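## Task

Scene 2: the same, but Saturday's lid is the one to be open to vertical or beyond, with all the rest clipped closed and the organiser flat on its base on the table, staying so without the robot's help; release and pull away before ending.

## Robot and tools

Robot: two arms, left_arm and right_arm, each with a two-finger parallel gripper. Scene frame: origin on the table top between the arms, +z up, +x out over the table, left_arm on the +y side (names are not image sides). Bases: left_arm at (+0.011, +0.254, 0) m, quat_wxyz (+1.000, 0, 0, -0.031); right_arm at (-0.046, -0.362, 0) m, quat_wxyz (+0.997, 0, 0, -0.071). Gripper frame: fingers point along its +z and close along its y. end_effector_position is the point between the pads, roughly 1 cm short of the fingertips. Joint ranges (rad), base to hand: waist -2.618 to 3.054, shoulder 0.000 to 3.142, elbow 0.000 to 3.142, wrist pitch -1.571 to 1.571, wrist yaw -1.571 to 1.571, wrist roll -2.094 to 2.094.

Row layout (shared by both motion tools): one flat list of 16 numbers covering both arms, left first: x, y, z, qw, qx, qy, qz, opening for left_arm, then the same eight for right_arm. x, y, z are an absolute target position in metres for that gripper's end_effector_position, in the scene frame; qw..qz is an absolute target orientation (w first) in the scene frame. opening is absolute, from -1 (closed) to +1 (fully open, 0.094 m). Both arms must always be filled in; to keep an arm still, resend its whole pose from the last result and its intended opening, and resend the same quaternion each row rather than copying drifted readings.

execute_actions(actions): a list of up to 15 actions; each action is a list of up to 15 rows, one row per 1/30 s step, and a short table repeats its last row to fill 15 steps (0.5 s). An empty list just returns state and images. An action is rejected for both arms if any target lies more than 0.6 m from that gripper's current position along any of the gripper's own axes; if the first action fails this or anything is malformed, nothing runs.

move(target, speed, blocking): target is one 16-number row (absolute poses). Each gripper goes in a straight line to it, all arms finishing together, lasting 0.5 to 10 s (cut off at 10 s). speed is top path speed in m/s, 0.002 to 0.5, default 0.25; turning is capped at twice that in rad/s. Openings are applied at the start. Paths ignore obstacles and the other arm, and the hand may lag, stray or overshoot speed, especially near full stretch. Faster contact hits harder; a target placed deeper past contact presses harder. blocking=false returns after 0.5 s while motion continues; then only wait or stop are accepted until a result shows it ended. The result adds a 'move:' line with the ending (done, off_target, moving, held, fault) and limits (paced = pose clipped; held = a check blocked steps, after which the arm may rush), plus each gripper's distance from its target.

wait(seconds): 0 to 10; robot holds its last command, running moves continue. stop(): brakes a running move (needs room; fingers keep moving). zoom_image(camera, region): camera is cam_head_left, cam_head_right, cam_left_wrist or cam_right_wrist; region [x0, y0, x1, y1] in pixels, at most 504x504. Head images are 896x504, wrist images 504x504. read_manual(section='licences') only gives licence text. finished_scene(scene): ends scene 1 or 2 permanently and reports success; the state must already be final and stable.

Controller behaviour: each control step the commanded pose is clipped to within 70 mm and 16 degrees of the measured pose, then damped IK drives the joints, favouring position over orientation. Far targets take several actions; after an action the arm only continues to its last clipped pose, so send the remainder next. Friction can leave the hand up to about 31 mm off, and tiny commands may do nothing. Elbows never fully straighten. Reported hand positions can be off, more at long reach.

Result lines: 'left_arm: … | right_arm: …' gives each gripper's position and quaternion. 'Hand target' shows the pose the controller is now chasing. grip_measured is finger opening on the command scale (last Joint positions value is metres), each gripper off by up to about 1 mm. To hold something, command about 0.03 below grip_measured; less grips lighter. Pad force about 50 to 62 N, lower on parts under 2 mm thick. 'pose unreachable' means the clearance check altered or blocked that arm's command. FAULT lines mean an arm stopped. MOTOR HOT appears from 75 °C; 90 °C stops that arm for 10 s; 100 °C makes it go limp and fall. Holding loads heats motors, even while you are thinking; heat partly carries between scenes.

Cameras come with calibration (pinhole+radial heads, fisheye wrists) that can be slightly off; results note changed camera numbers.

Avoid: knocking the organiser or anything off the table (fails), arms colliding or pressing each other, drops, slams and hard pushes, and leaving a lid propped only by a gripper. Objects may occasionally be nudged by outside pushes.

Each tool is called after "Emit:" as name([rows], argument=value, ...), one row to a line, values as JSON.

## Session

Emit:
execute_actions(actions=[])

Scene clock: 0.00 s.
left_arm: end_effector_position=(+0.1794, +0.1848, +0.1171) grip_measured=+1.000 end_effector_quat_wxyz=(+0.010, +0.749, +0.663, +0.010) | right_arm: end_effector_position=(+0.3275, -0.2868, +0.2263) grip_measured=+1.000 end_effector_quat_wxyz=(+0.294, -0.462, +0.611, -0.572)
Joint positions: left_arm=[-0.339  1.197  0.971 -1.32  -0.009  1.292  0.094] | right_arm=[ 0.734  1.345  0.737  0.275  1.015 -1.458  0.094]
Joint velocities: left_arm=[ 0.007  0.002 -0.007  0.007 -0.022  0.022  0.   ] | right_arm=[-0.002 -0.002 -0.002 -0.007  0.022 -0.081  0.   ]
Hand target (left_arm): +0.179, +0.185, +0.117; +0.010, +0.749, +0.663, +0.010
Hand target (right_arm): +0.327, -0.287, +0.226; +0.294, -0.462, +0.611, -0.572
camera_calibration (this result's frames):
cam_left_wrist: T_world_to_cam=[[-0.994642, -0.103111, -0.00748449, 0.190323], [-0.0914054, 0.843282, 0.529641, -0.168356], [-0.0483002, 0.527487, -0.848189, 0.142939], [0, 0, 0, 1]] pos_world=[0.180819, 0.0861977, 0.211832]
cam_right_wrist: T_world_to_cam=[[0.14447, -0.194372, 0.970231, -0.320657], [-0.751793, -0.659093, -0.0200959, 0.10702], [0.643378, -0.72651, -0.241346, -0.276103], [0, 0, 0, 1]] pos_world=[0.30442, -0.192382, 0.246626]

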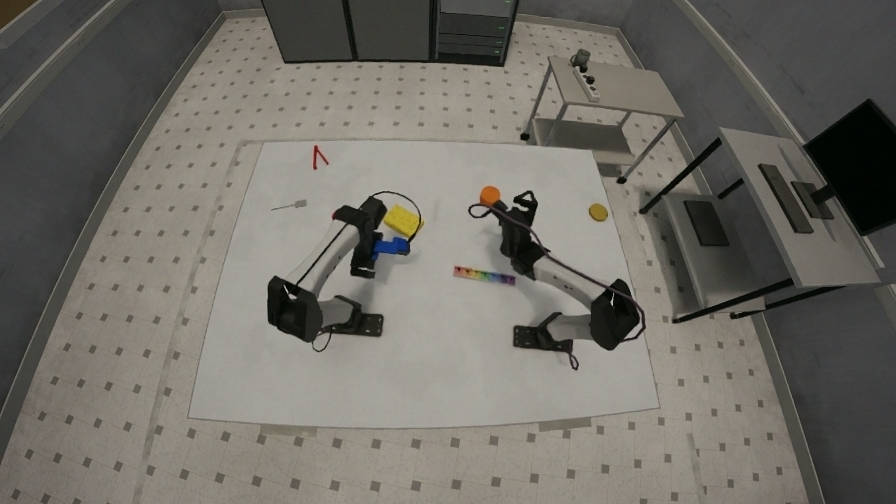

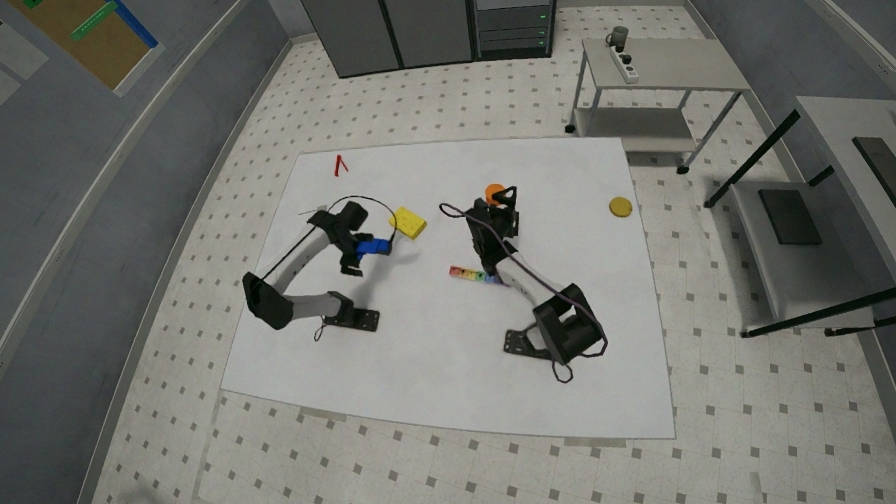

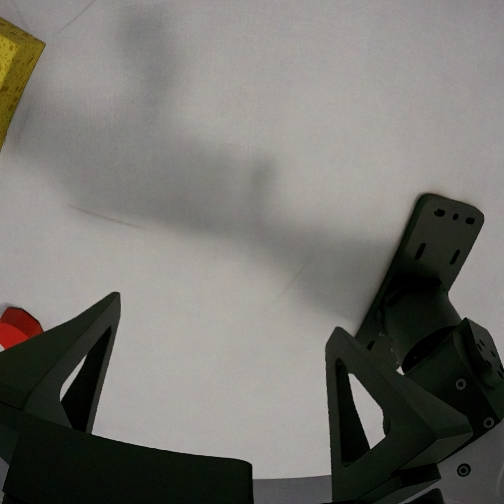

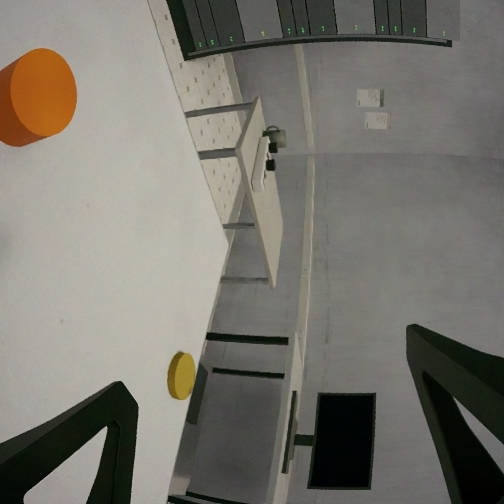

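Emit:
zoom_image(camera="cam_head_left", region=[440, 250, 530, 300])

Region (440, 250, 530, 300) of cam_head_left's 896x504 image, scaled by 5.600, with more detail than that image has.

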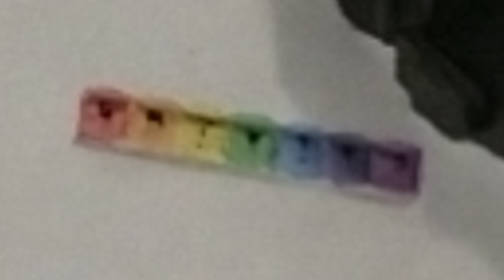

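Emit:
move(target=[0.1794,0.1848,0.1171,0.01,0.749,0.663,0.01,1, 0.165,-0.23,0.13,0,-0.636,0.772,0,0.5], speed=0.35)

Scene clock: 5.97 s.
left_arm: end_effector_position=(+0.1794, +0.1848, +0.1171) grip_measured=+1.000 end_effector_quat_wxyz=(+0.010, +0.749, +0.663, +0.010) | right_arm: end_effector_position=(+0.1664, -0.2243, +0.1306) grip_measured=+0.503 end_effector_quat_wxyz=(-0.017, +0.638, -0.770, +0.000)
Joint positions: left_arm=[-0.339  1.197  0.971 -1.32  -0.009  1.292  0.094] | right_arm=[ 0.715  1.467  1.228 -1.298 -0.003 -0.812  0.071]
Joint velocities: left_arm=[-0.012 -0.012 -0.002 -0.037 -0.037  0.066  0.   ] | right_arm=[-0.012 -0.002  0.002 -0.007 -0.022  0.007  0.   ]
Hand target (left_arm): +0.179, +0.185, +0.117; +0.010, +0.749, +0.663, +0.010
Hand target (right_arm): +0.166, -0.227, +0.128; +0.005, -0.636, +0.772, +0.005
Off the commanded pose (left_arm): 0.000 m, 0 deg.
Off the commanded pose (right_arm): 0.006 m, 2 deg.
move: done
camera_calibration (this result's frames):
cam_left_wrist: T_world_to_cam=[[-0.994642, -0.103111, -0.00748449, 0.190323], [-0.0914054, 0.843282, 0.529641, -0.168356], [-0.0483002, 0.527487, -0.848189, 0.142939], [0, 0, 0, 1]] pos_world=[0.180819, 0.0861977, 0.211832]
cam_right_wrist: T_world_to_cam=[[0.890854, -0.45333, -0.0294978, -0.244126], [-0.414824, -0.838218, 0.353993, -0.119868], [-0.185202, -0.30312, -0.934783, 0.173247], [0, 0, 0, 1]] pos_world=[0.199842, -0.15863, 0.197179]

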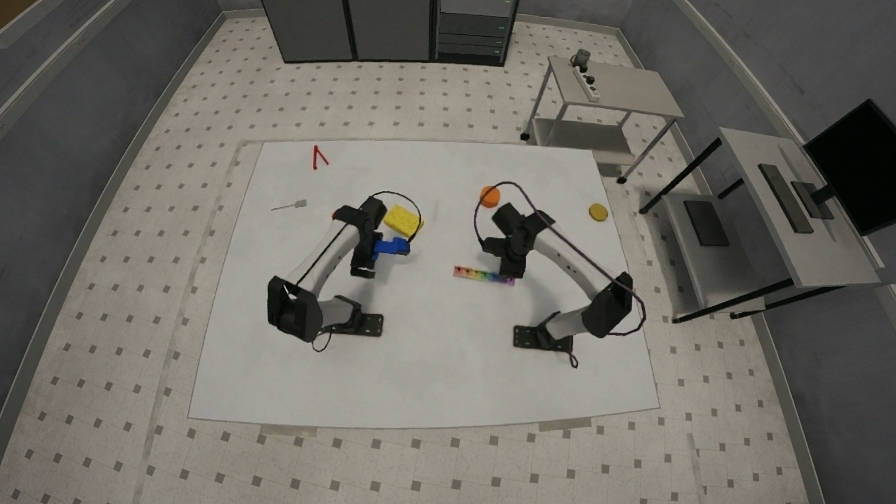

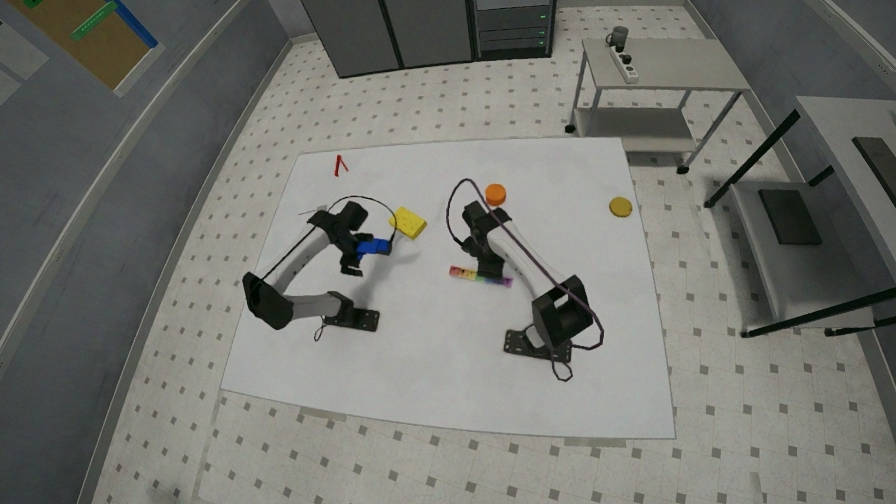

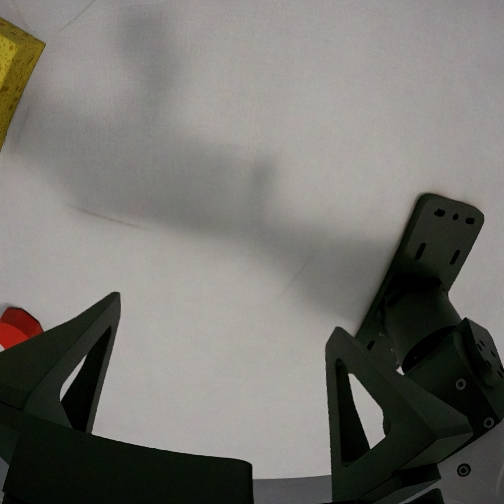

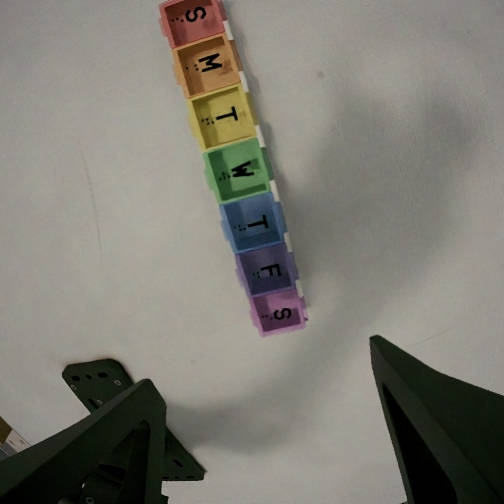

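Emit:
move(target=[0.2,0.05,0.12,0.137,-0.189,0.787,-0.571,-0.3, 0.178,-0.177,0.05,0,-0.636,0.772,0,0.4], speed=0.4)

Emit:
move(target=[0.2,0.05,0.12,0.137,-0.189,0.787,-0.571,-0.3, 0.178,-0.177,0.01,0,-0.636,0.772,0,0.4], speed=0.08)

Emit:
move(target=[0.2,0.05,0.12,0.137,-0.189,0.787,-0.571,-0.3, 0.178,-0.177,0.01,0,-0.636,0.772,0,-0.34], speed=0.08)

Scene clock: 12.90 s.
left_arm: end_effector_position=(+0.1994, +0.0516, +0.1220) grip_measured=-0.298 end_effector_quat_wxyz=(+0.129, -0.194, +0.789, -0.568) | right_arm: end_effector_position=(+0.1839, -0.1759, +0.0597) grip_measured=+0.403 end_effector_quat_wxyz=(-0.015, +0.633, -0.774, -0.003)
Joint positions: left_arm=[-0.399  0.724  0.153  0.169  0.607 -1.351  0.033] | right_arm=[ 0.819  1.671  1.147 -1.017 -0.006 -0.695  0.066]
Joint velocities: left_arm=[ 0.007 -0.022 -0.007  0.095  0.037  0.007  0.   ] | right_arm=[ 0.012  0.012 -0.017 -0.095 -0.095 -0.022 -0.   ]
Hand target (left_arm): +0.199, +0.050, +0.123; +0.134, -0.190, +0.786, -0.572
Hand target (right_arm): +0.178, -0.177, +0.049; -0.001, -0.636, +0.772, +0.001
Off the commanded pose (left_arm): 0.003 m, 1 deg.
Off the commanded pose (right_arm): 0.011 m, 2 deg.
move: off_target (right_arm)
camera_calibration (this result's frames):
cam_left_wrist: T_world_to_cam=[[0.347687, -0.15473, 0.924755, -0.182216], [-0.93419, 0.0270038, 0.355753, 0.17459], [-0.0800177, -0.987588, -0.135158, 0.215779], [0, 0, 0, 1]] pos_world=[0.243721, 0.180192, 0.135559]
cam_right_wrist: T_world_to_cam=[[0.884704, -0.464643, -0.0374945, -0.240251], [-0.422753, -0.833626, 0.355453, -0.0447455], [-0.196415, -0.29862, -0.933942, 0.127724], [0, 0, 0, 1]] pos_world=[0.218722, -0.110791, 0.126183]

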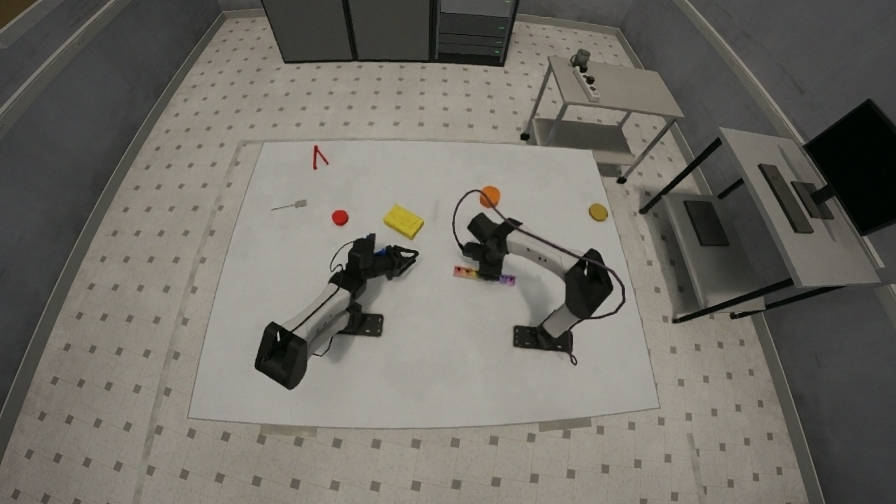

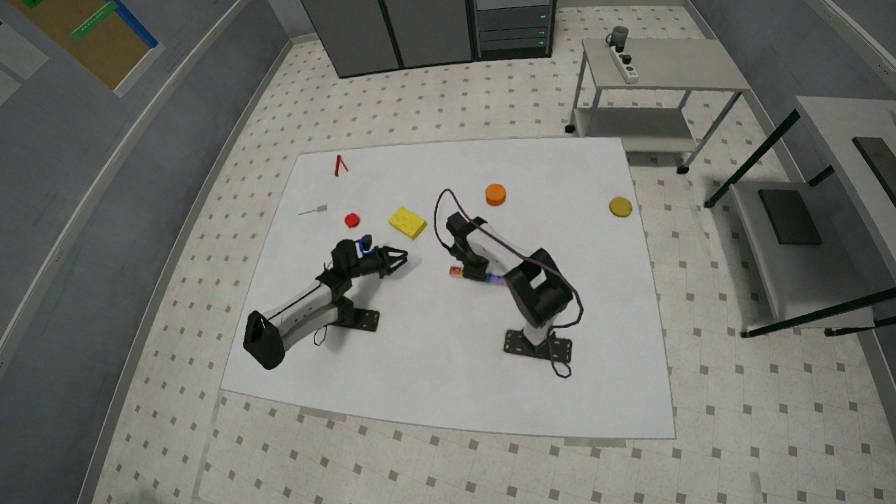

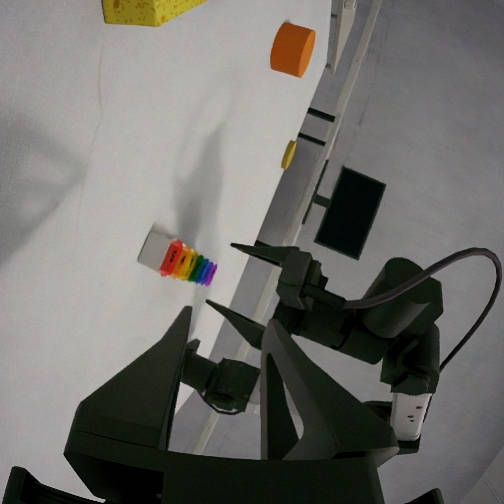

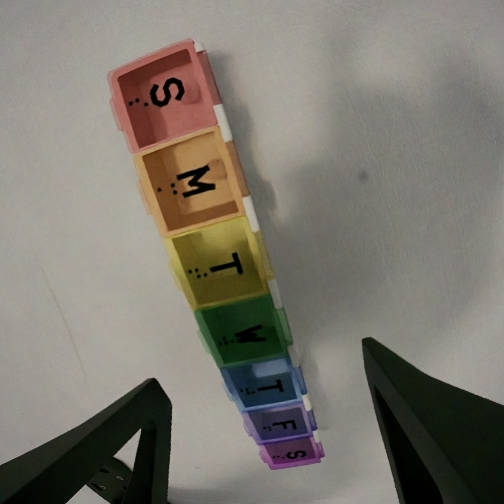

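Scene clock: 14.03 s.
left_arm: end_effector_position=(+0.2010, +0.0518, +0.1232) grip_measured=-0.298 end_effector_quat_wxyz=(+0.137, -0.192, +0.786, -0.571) | right_arm: end_effector_position=(+0.1839, -0.1759, +0.0189) grip_measured=+0.403 end_effector_quat_wxyz=(-0.012, +0.633, -0.774, -0.003)
Joint positions: left_arm=[-0.399  0.724  0.144  0.196  0.6   -1.351  0.033] | right_arm=[ 0.819  1.733  1.044 -0.858 -0.006 -0.695  0.066]
Joint velocities: left_arm=[-0.012  0.002  0.012 -0.007 -0.037  0.037 -0.   ] | right_arm=[-0.007 -0.007  0.012  0.051  0.037 -0.007 -0.   ]
Hand target (left_arm): +0.200, +0.050, +0.120; +0.137, -0.189, +0.787, -0.571
Hand target (right_arm): +0.178, -0.177, +0.010; +0.000, -0.636, +0.772, +0.000
Off the commanded pose (left_arm): 0.004 m, 0 deg.
Off the commanded pose (right_arm): 0.011 m, 1 deg.
move: off_target (right_arm)
camera_calibration (this result's frames):
cam_left_wrist: T_world_to_cam=[[0.332659, -0.147364, 0.931462, -0.181975], [-0.940309, 0.0233862, 0.339519, 0.179066], [-0.0718163, -0.988806, -0.130788, 0.214176], [0, 0, 0, 1]] pos_world=[0.244294, 0.180774, 0.136718]
cam_right_wrist: T_world_to_cam=[[0.884555, -0.464763, -0.0394725, -0.241707], [-0.42137, -0.832516, 0.359672, -0.0304408], [-0.200024, -0.301517, -0.932244, 0.0896948], [0, 0, 0, 1]] pos_world=[0.218917, -0.110634, 0.0850253]

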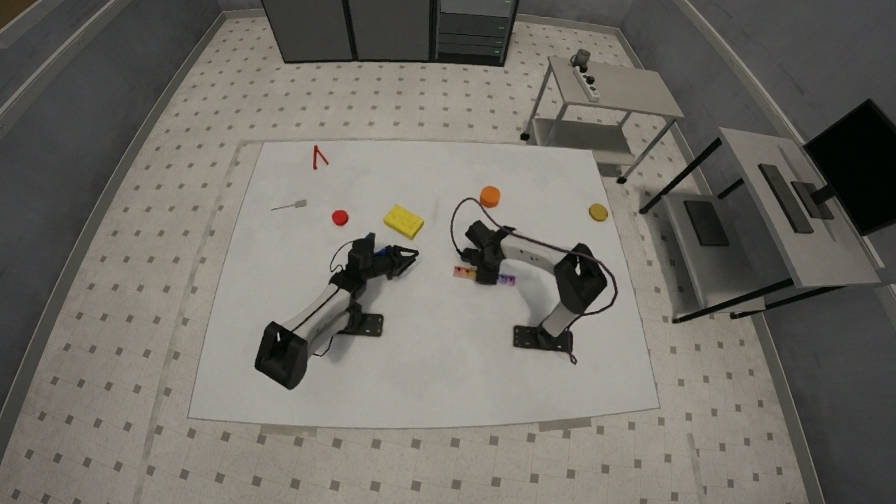

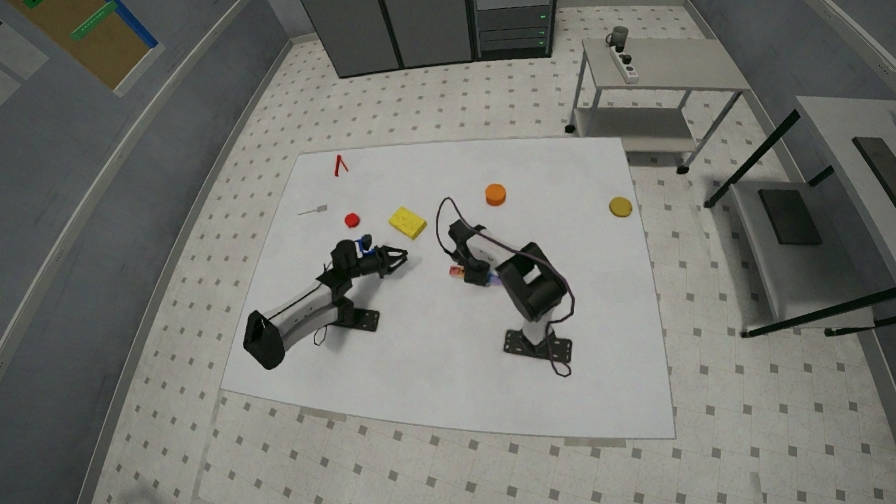

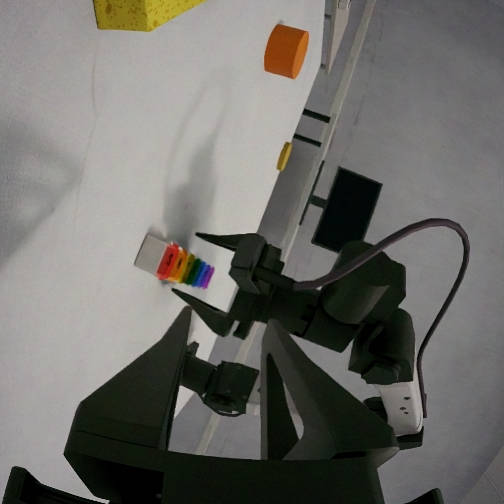

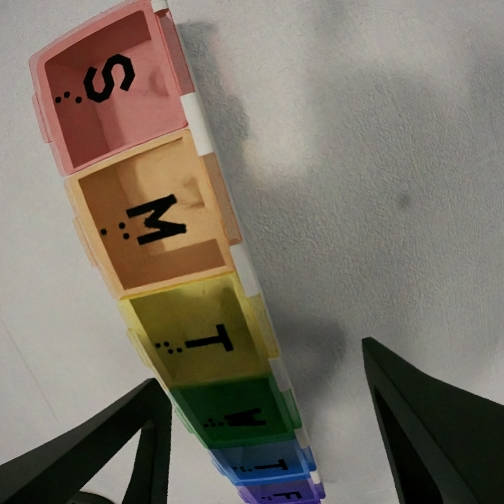

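Scene clock: 14.73 s.
left_arm: end_effector_position=(+0.2010, +0.0518, +0.1233) grip_measured=-0.298 end_effector_quat_wxyz=(+0.137, -0.192, +0.786, -0.572) | right_arm: end_effector_position=(+0.1839, -0.1759, +0.0189) grip_measured=-0.306 end_effector_quat_wxyz=(-0.012, +0.633, -0.774, -0.003)
Joint positions: left_arm=[-0.399  0.724  0.144  0.197  0.6   -1.351  0.033] | right_arm=[ 0.819  1.733  1.044 -0.857 -0.006 -0.694  0.033]
Joint velocities: left_arm=[ 0.007 -0.002 -0.022  0.007 -0.022  0.051 -0.001] | right_arm=[-0.002  0.002 -0.002 -0.051  0.007  0.051 -0.   ]
Hand target (left_arm): +0.200, +0.050, +0.120; +0.137, -0.189, +0.787, -0.571
Hand target (right_arm): +0.178, -0.177, +0.010; -0.000, -0.636, +0.772, +0.000
Off the commanded pose (left_arm): 0.004 m, 0 deg.
Off the commanded pose (right_arm): 0.011 m, 2 deg.
move: off_target (right_arm)
camera_calibration (this result's frames):
cam_left_wrist: T_world_to_cam=[[0.332023, -0.147048, 0.931739, -0.182062], [-0.94054, 0.0235013, 0.338868, 0.179188], [-0.071727, -0.98885, -0.130502, 0.214122], [0, 0, 0, 1]] pos_world=[0.24434, 0.180751, 0.136857]
cam_right_wrist: T_world_to_cam=[[0.884389, -0.46509, -0.03933, -0.241774], [-0.421792, -0.832443, 0.359346, -0.0302654], [-0.199868, -0.301213, -0.932375, 0.0897568], [0, 0, 0, 1]] pos_world=[0.218996, -0.110605, 0.0850538]

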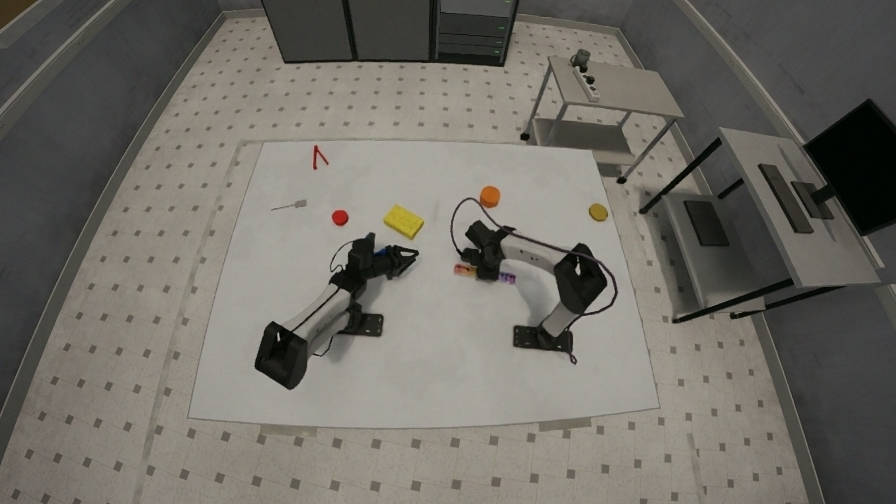

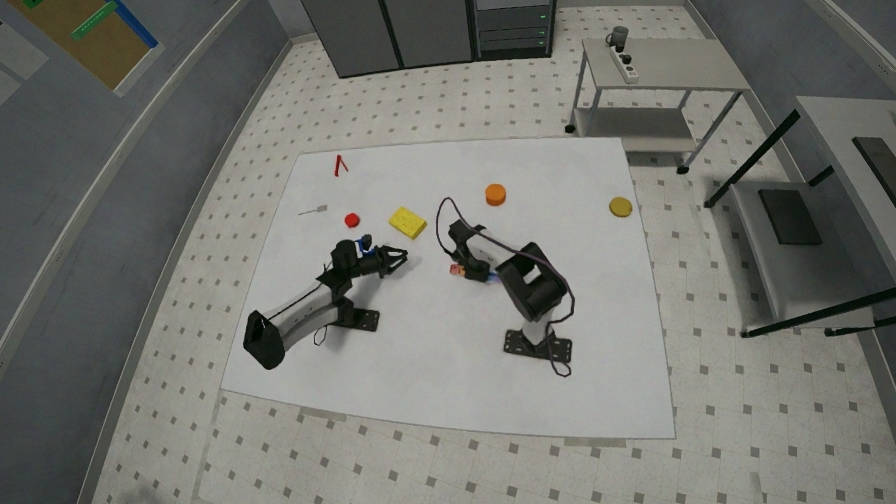

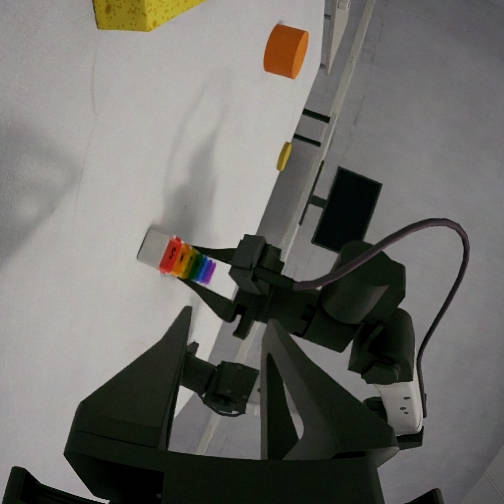

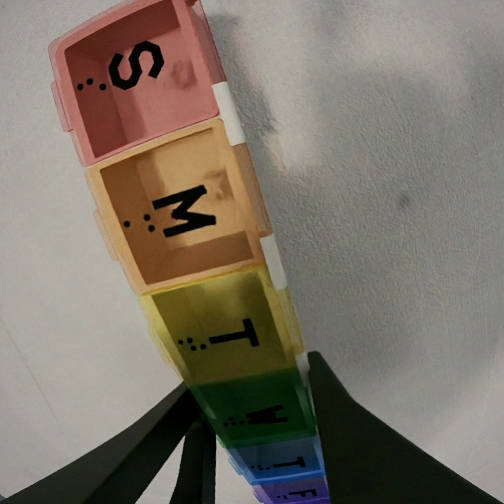

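Emit:
move(target=[0.2,0.05,0.12,0.137,-0.189,0.787,-0.571,-0.3, 0.338,-0.145,0.012,0,-0.216,0.976,0,-0.34], speed=0.15)

Emit:
move(target=[0.2,0.05,0.12,0.137,-0.189,0.787,-0.571,-0.3, 0.338,-0.145,0.012,0,-0.216,0.976,0,0.1], speed=0.15)

Emit:
move(target=[0.2,0.05,0.12,0.137,-0.189,0.787,-0.571,-0.3, 0.338,-0.145,0.07,0,-0.216,0.976,0,0.1], speed=0.15)

Emit:
move(target=[0.22,-0.1,0.055,0.137,-0.189,0.787,-0.571,-0.3, 0.288,-0.172,0.05,0,0.522,0.853,0,-1], speed=0.3)

Scene clock: 20.77 s.
left_arm: end_effector_position=(+0.2010, +0.0518, +0.1234) grip_measured=-0.298 end_effector_quat_wxyz=(+0.137, -0.192, +0.786, -0.572) | right_arm: end_effector_position=(+0.3375, -0.1414, +0.0186) grip_measured=-0.307 end_effector_quat_wxyz=(+0.014, -0.227, +0.974, +0.006)
Joint positions: left_arm=[-0.399  0.724  0.144  0.197  0.6   -1.351  0.033] | right_arm=[ 0.663  2.262  1.812 -1.09  -0.003  0.062  0.033]
Joint velocities: left_arm=[ 0.002  0.007 -0.012 -0.007 -0.037 -0.022 -0.   ] | right_arm=[ 0.002 -0.027 -0.002 -0.022  0.051  0.037 -0.   ]
Hand target (left_arm): +0.200, +0.050, +0.120; +0.137, -0.189, +0.787, -0.571
Hand target (right_arm): +0.338, -0.148, +0.010; +0.001, -0.216, +0.976, -0.000
Off the commanded pose (left_arm): 0.004 m, 0 deg.
Off the commanded pose (right_arm): 0.008 m, 2 deg.
move: done
camera_calibration (this result's frames):
cam_left_wrist: T_world_to_cam=[[0.331704, -0.14689, 0.931877, -0.182105], [-0.940656, 0.0235587, 0.338543, 0.179249], [-0.0716825, -0.988872, -0.130359, 0.214095], [0, 0, 0, 1]] pos_world=[0.244363, 0.18074, 0.136926]
cam_right_wrist: T_world_to_cam=[[0.173719, -0.983121, -0.0573917, -0.194598], [-0.916325, -0.182717, 0.356319, 0.322103], [-0.360792, -0.00931014, -0.9326, 0.226157], [0, 0, 0, 1]] pos_world=[0.410552, -0.130355, 0.0849744]

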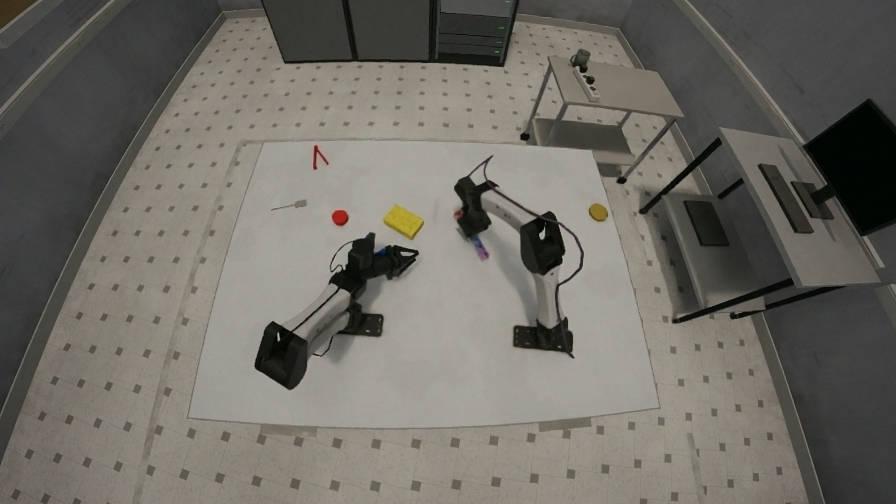

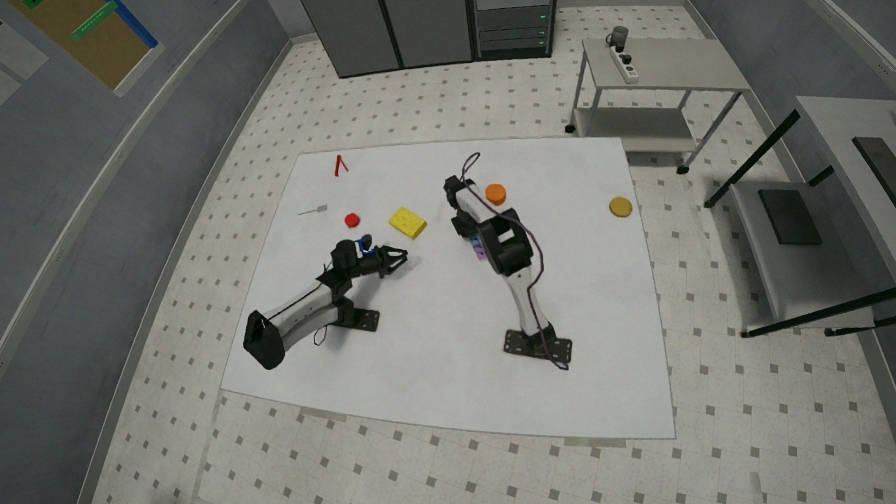

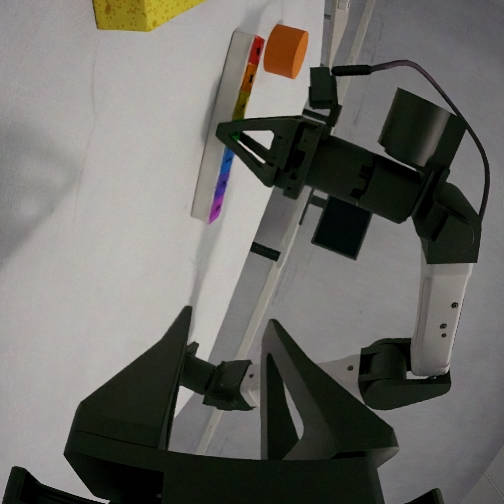

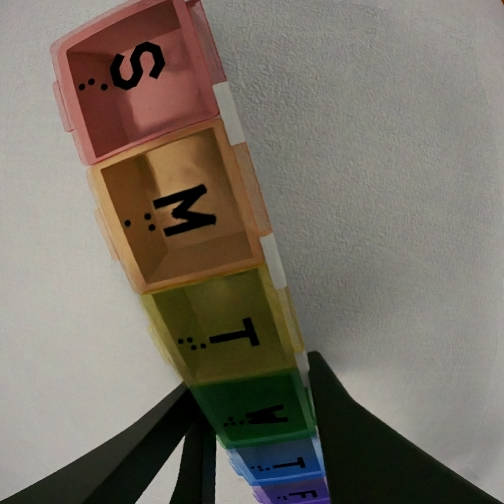

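Scene clock: 21.47 s.
left_arm: end_effector_position=(+0.2010, +0.0518, +0.1234) grip_measured=-0.298 end_effector_quat_wxyz=(+0.137, -0.192, +0.786, -0.572) | right_arm: end_effector_position=(+0.3377, -0.1413, +0.0177) grip_measured=+0.097 end_effector_quat_wxyz=(+0.011, -0.223, +0.975, +0.005)
Joint positions: left_arm=[-0.399  0.724  0.144  0.197  0.6   -1.351  0.033] | right_arm=[ 0.663  2.27   1.823 -1.099 -0.003  0.072  0.052]
Joint velocities: left_arm=[-0.002  0.002 -0.017  0.007  0.022 -0.11   0.   ] | right_arm=[-0.017  0.022 -0.007 -0.007  0.007  0.051 -0.   ]
Hand target (left_arm): +0.200, +0.050, +0.120; +0.137, -0.189, +0.787, -0.571
Hand target (right_arm): +0.338, -0.145, +0.012; +0.000, -0.216, +0.976, +0.000
Off the commanded pose (left_arm): 0.004 m, 0 deg.
Off the commanded pose (right_arm): 0.007 m, 2 deg.
move: done
camera_calibration (this result's frames):
cam_left_wrist: T_world_to_cam=[[0.331704, -0.14689, 0.931877, -0.182105], [-0.940656, 0.0235587, 0.338543, 0.179249], [-0.0716825, -0.988872, -0.130359, 0.214095], [0, 0, 0, 1]] pos_world=[0.244363, 0.18074, 0.136926]
cam_right_wrist: T_world_to_cam=[[0.163618, -0.984974, -0.0552819, -0.191471], [-0.915886, -0.172487, 0.362494, 0.323822], [-0.366582, -0.00867869, -0.930345, 0.227328], [0, 0, 0, 1]] pos_world=[0.411246, -0.130766, 0.0835256]

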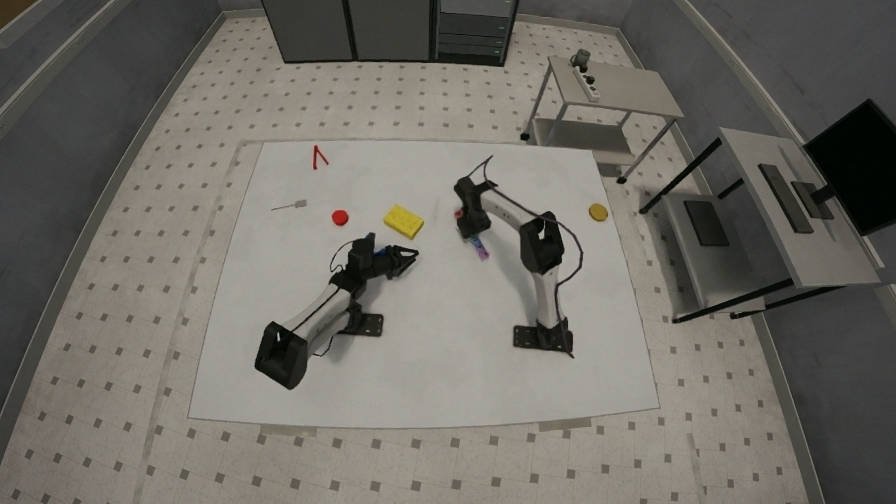

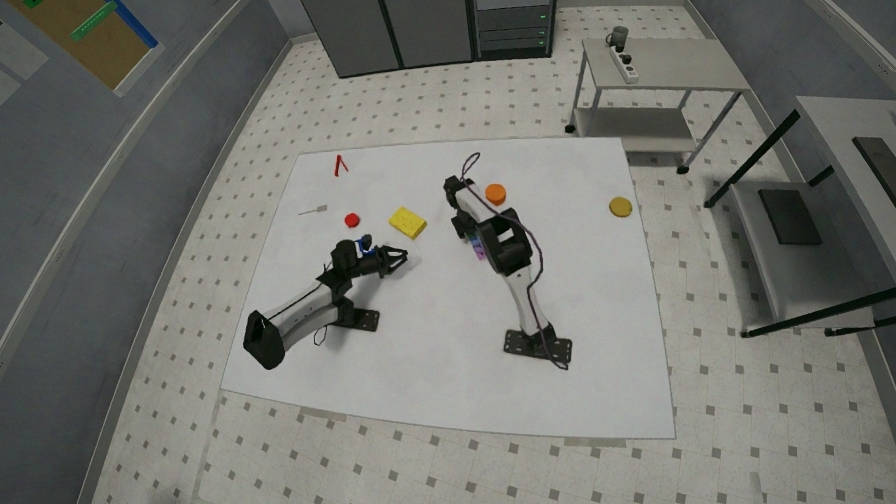

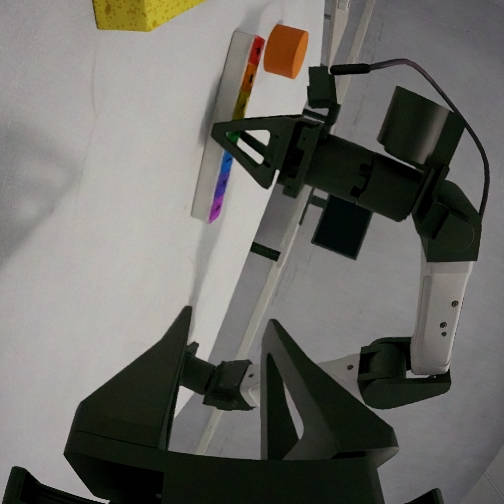

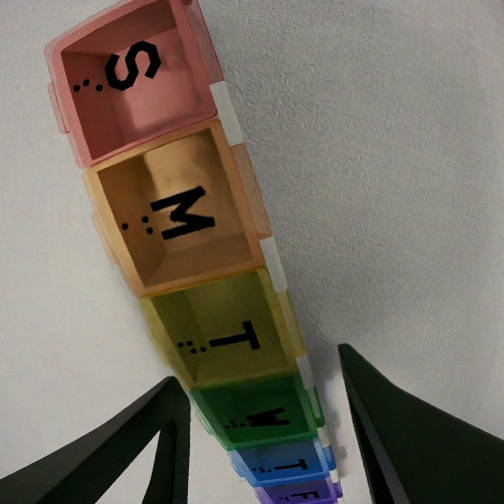

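Scene clock: 22.53 s.
left_arm: end_effector_position=(+0.2010, +0.0518, +0.1234) grip_measured=-0.298 end_effector_quat_wxyz=(+0.137, -0.192, +0.786, -0.572) | right_arm: end_effector_position=(+0.3376, -0.1413, +0.0674) grip_measured=+0.097 end_effector_quat_wxyz=(+0.002, -0.222, +0.975, +0.002)
Joint positions: left_arm=[-0.399  0.724  0.144  0.197  0.6   -1.351  0.033] | right_arm=[ 0.663  2.266  2.014 -1.314 -0.003  0.072  0.052]
Joint velocities: left_arm=[-0.017 -0.007 -0.017 -0.022 -0.037 -0.066 -0.001] | right_arm=[-0.007  0.002 -0.002 -0.066 -0.051 -0.022 -0.   ]
Hand target (left_arm): +0.200, +0.050, +0.120; +0.137, -0.189, +0.787, -0.571
Hand target (right_arm): +0.338, -0.145, +0.070; +0.000, -0.216, +0.976, +0.000
Off the commanded pose (left_arm): 0.004 m, 0 deg.
Off the commanded pose (right_arm): 0.005 m, 1 deg.
move: done
camera_calibration (this result's frames):
cam_left_wrist: T_world_to_cam=[[0.331704, -0.14689, 0.931877, -0.182105], [-0.940656, 0.0235587, 0.338543, 0.179249], [-0.0716825, -0.988872, -0.130359, 0.214095], [0, 0, 0, 1]] pos_world=[0.244363, 0.18074, 0.136926]
cam_right_wrist: T_world_to_cam=[[0.162022, -0.985581, -0.0487729, -0.188722], [-0.910001, -0.168347, 0.378889, 0.303251], [-0.381637, -0.0170051, -0.924156, 0.277067], [0, 0, 0, 1]] pos_world=[0.412275, -0.130238, 0.131949]

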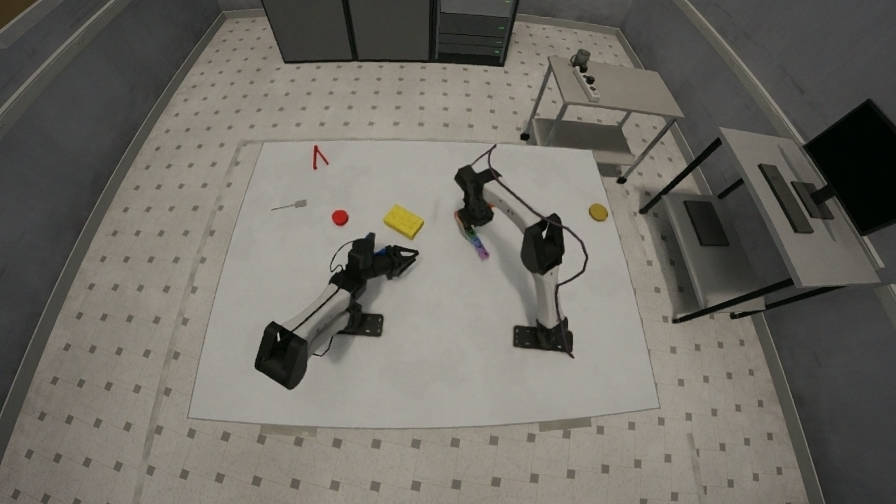

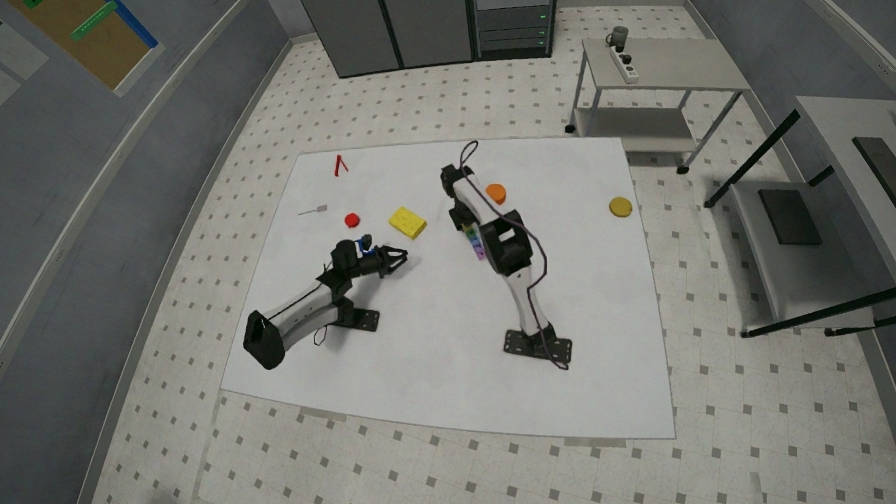

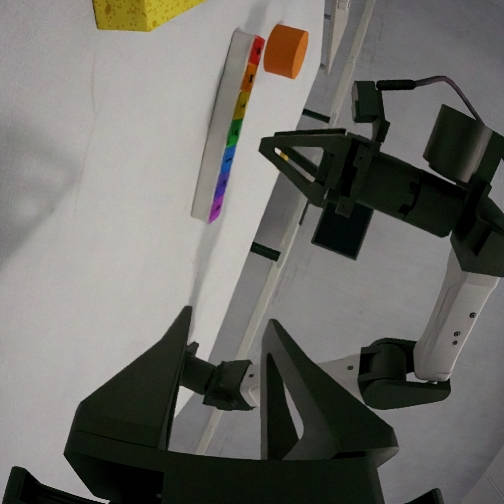

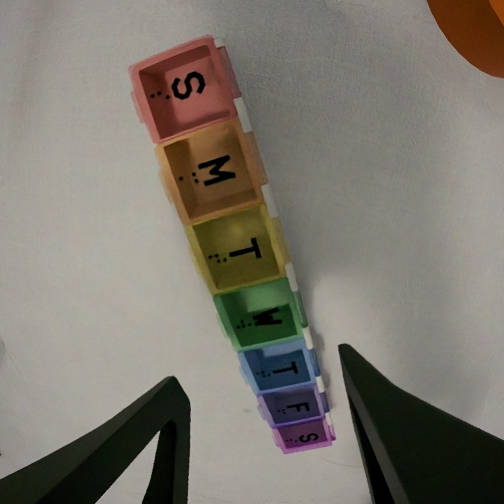

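Scene clock: 25.70 s.
left_arm: end_effector_position=(+0.2188, -0.0956, +0.0503) grip_measured=-0.298 end_effector_quat_wxyz=(+0.130, -0.195, +0.792, -0.564) | right_arm: end_effector_position=(+0.2901, -0.1686, +0.0529) grip_measured=-0.992 end_effector_quat_wxyz=(-0.001, +0.517, +0.856, +0.001)
Joint positions: left_arm=[-0.928  1.835  0.374  1.123  0.107 -1.548  0.033] | right_arm=[ 0.663  2.044  1.606 -1.132 -0.003  1.608  0.   ]
Joint velocities: left_arm=[-0.012 -0.012 -0.002  0.066  0.007 -0.037  0.001] | right_arm=[ 0.007 -0.002 -0.002  0.007 -0.007  0.022  0.001]
Hand target (left_arm): +0.220, -0.103, +0.055; +0.133, -0.192, +0.785, -0.574
Hand target (right_arm): +0.288, -0.171, +0.051; -0.000, +0.522, +0.853, -0.000
Off the commanded pose (left_arm): 0.007 m, 1 deg.
Off the commanded pose (right_arm): 0.005 m, 1 deg.
move: done
camera_calibration (this result's frames):
cam_left_wrist: T_world_to_cam=[[0.348312, -0.162099, 0.923257, -0.146197], [-0.934137, 0.0218152, 0.356247, 0.221719], [-0.0778883, -0.986533, -0.143824, 0.062369], [0, 0, 0, 1]] pos_world=[0.262896, 0.0329939, 0.064961]
cam_right_wrist: T_world_to_cam=[[-0.97961, -0.196102, -0.0436893, 0.255345], [-0.197609, 0.901195, 0.385743, 0.234144], [-0.0362725, 0.386511, -0.921571, 0.212794], [0, 0, 0, 1]] pos_world=[0.304126, -0.243183, 0.116941]

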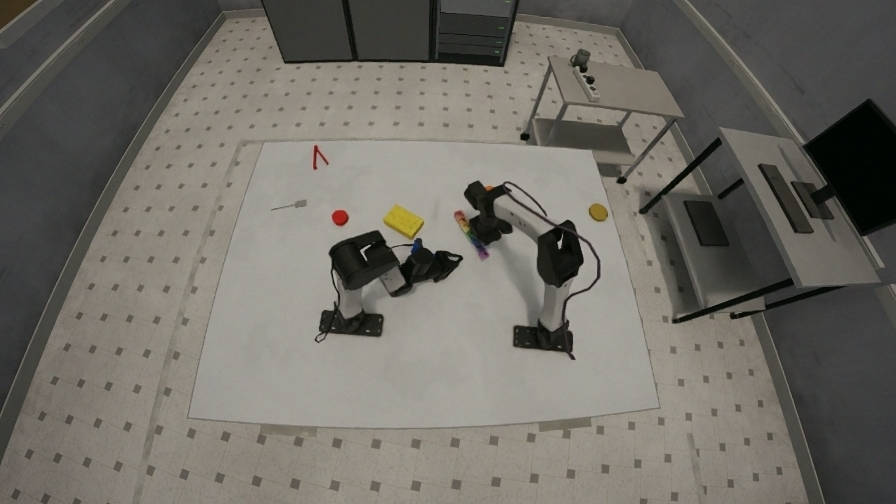

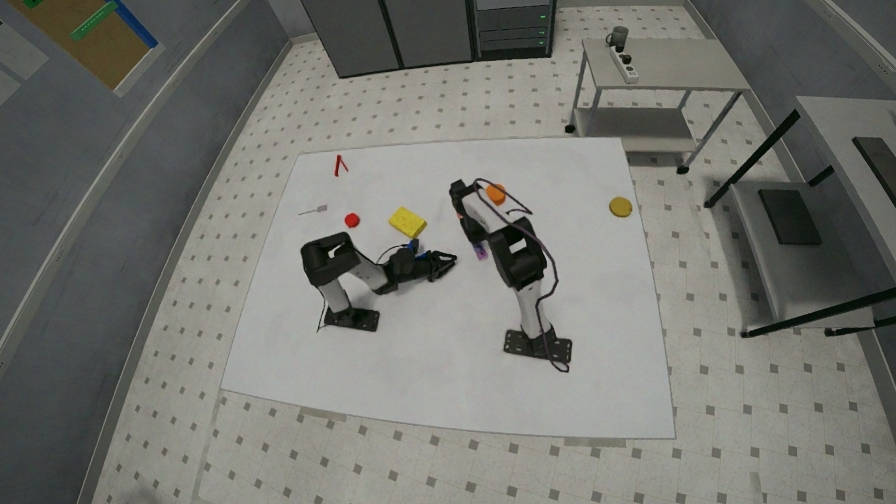

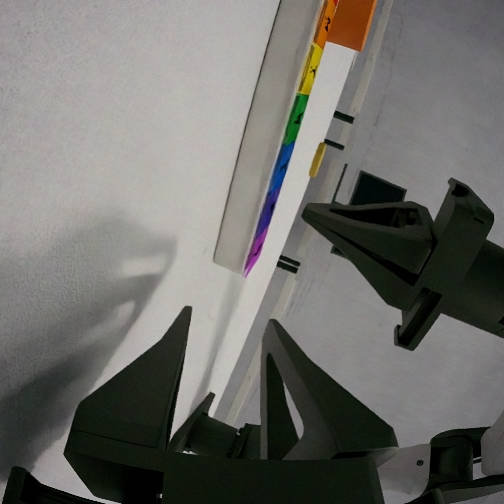

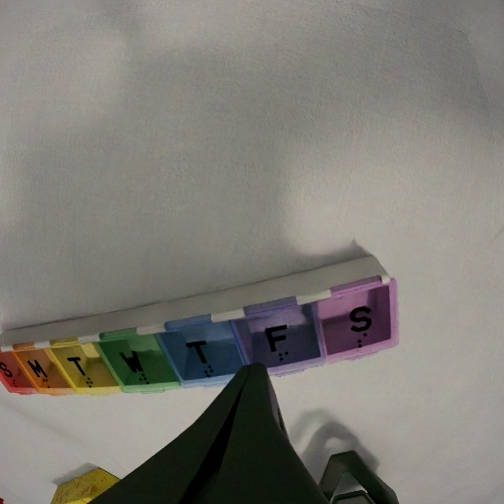

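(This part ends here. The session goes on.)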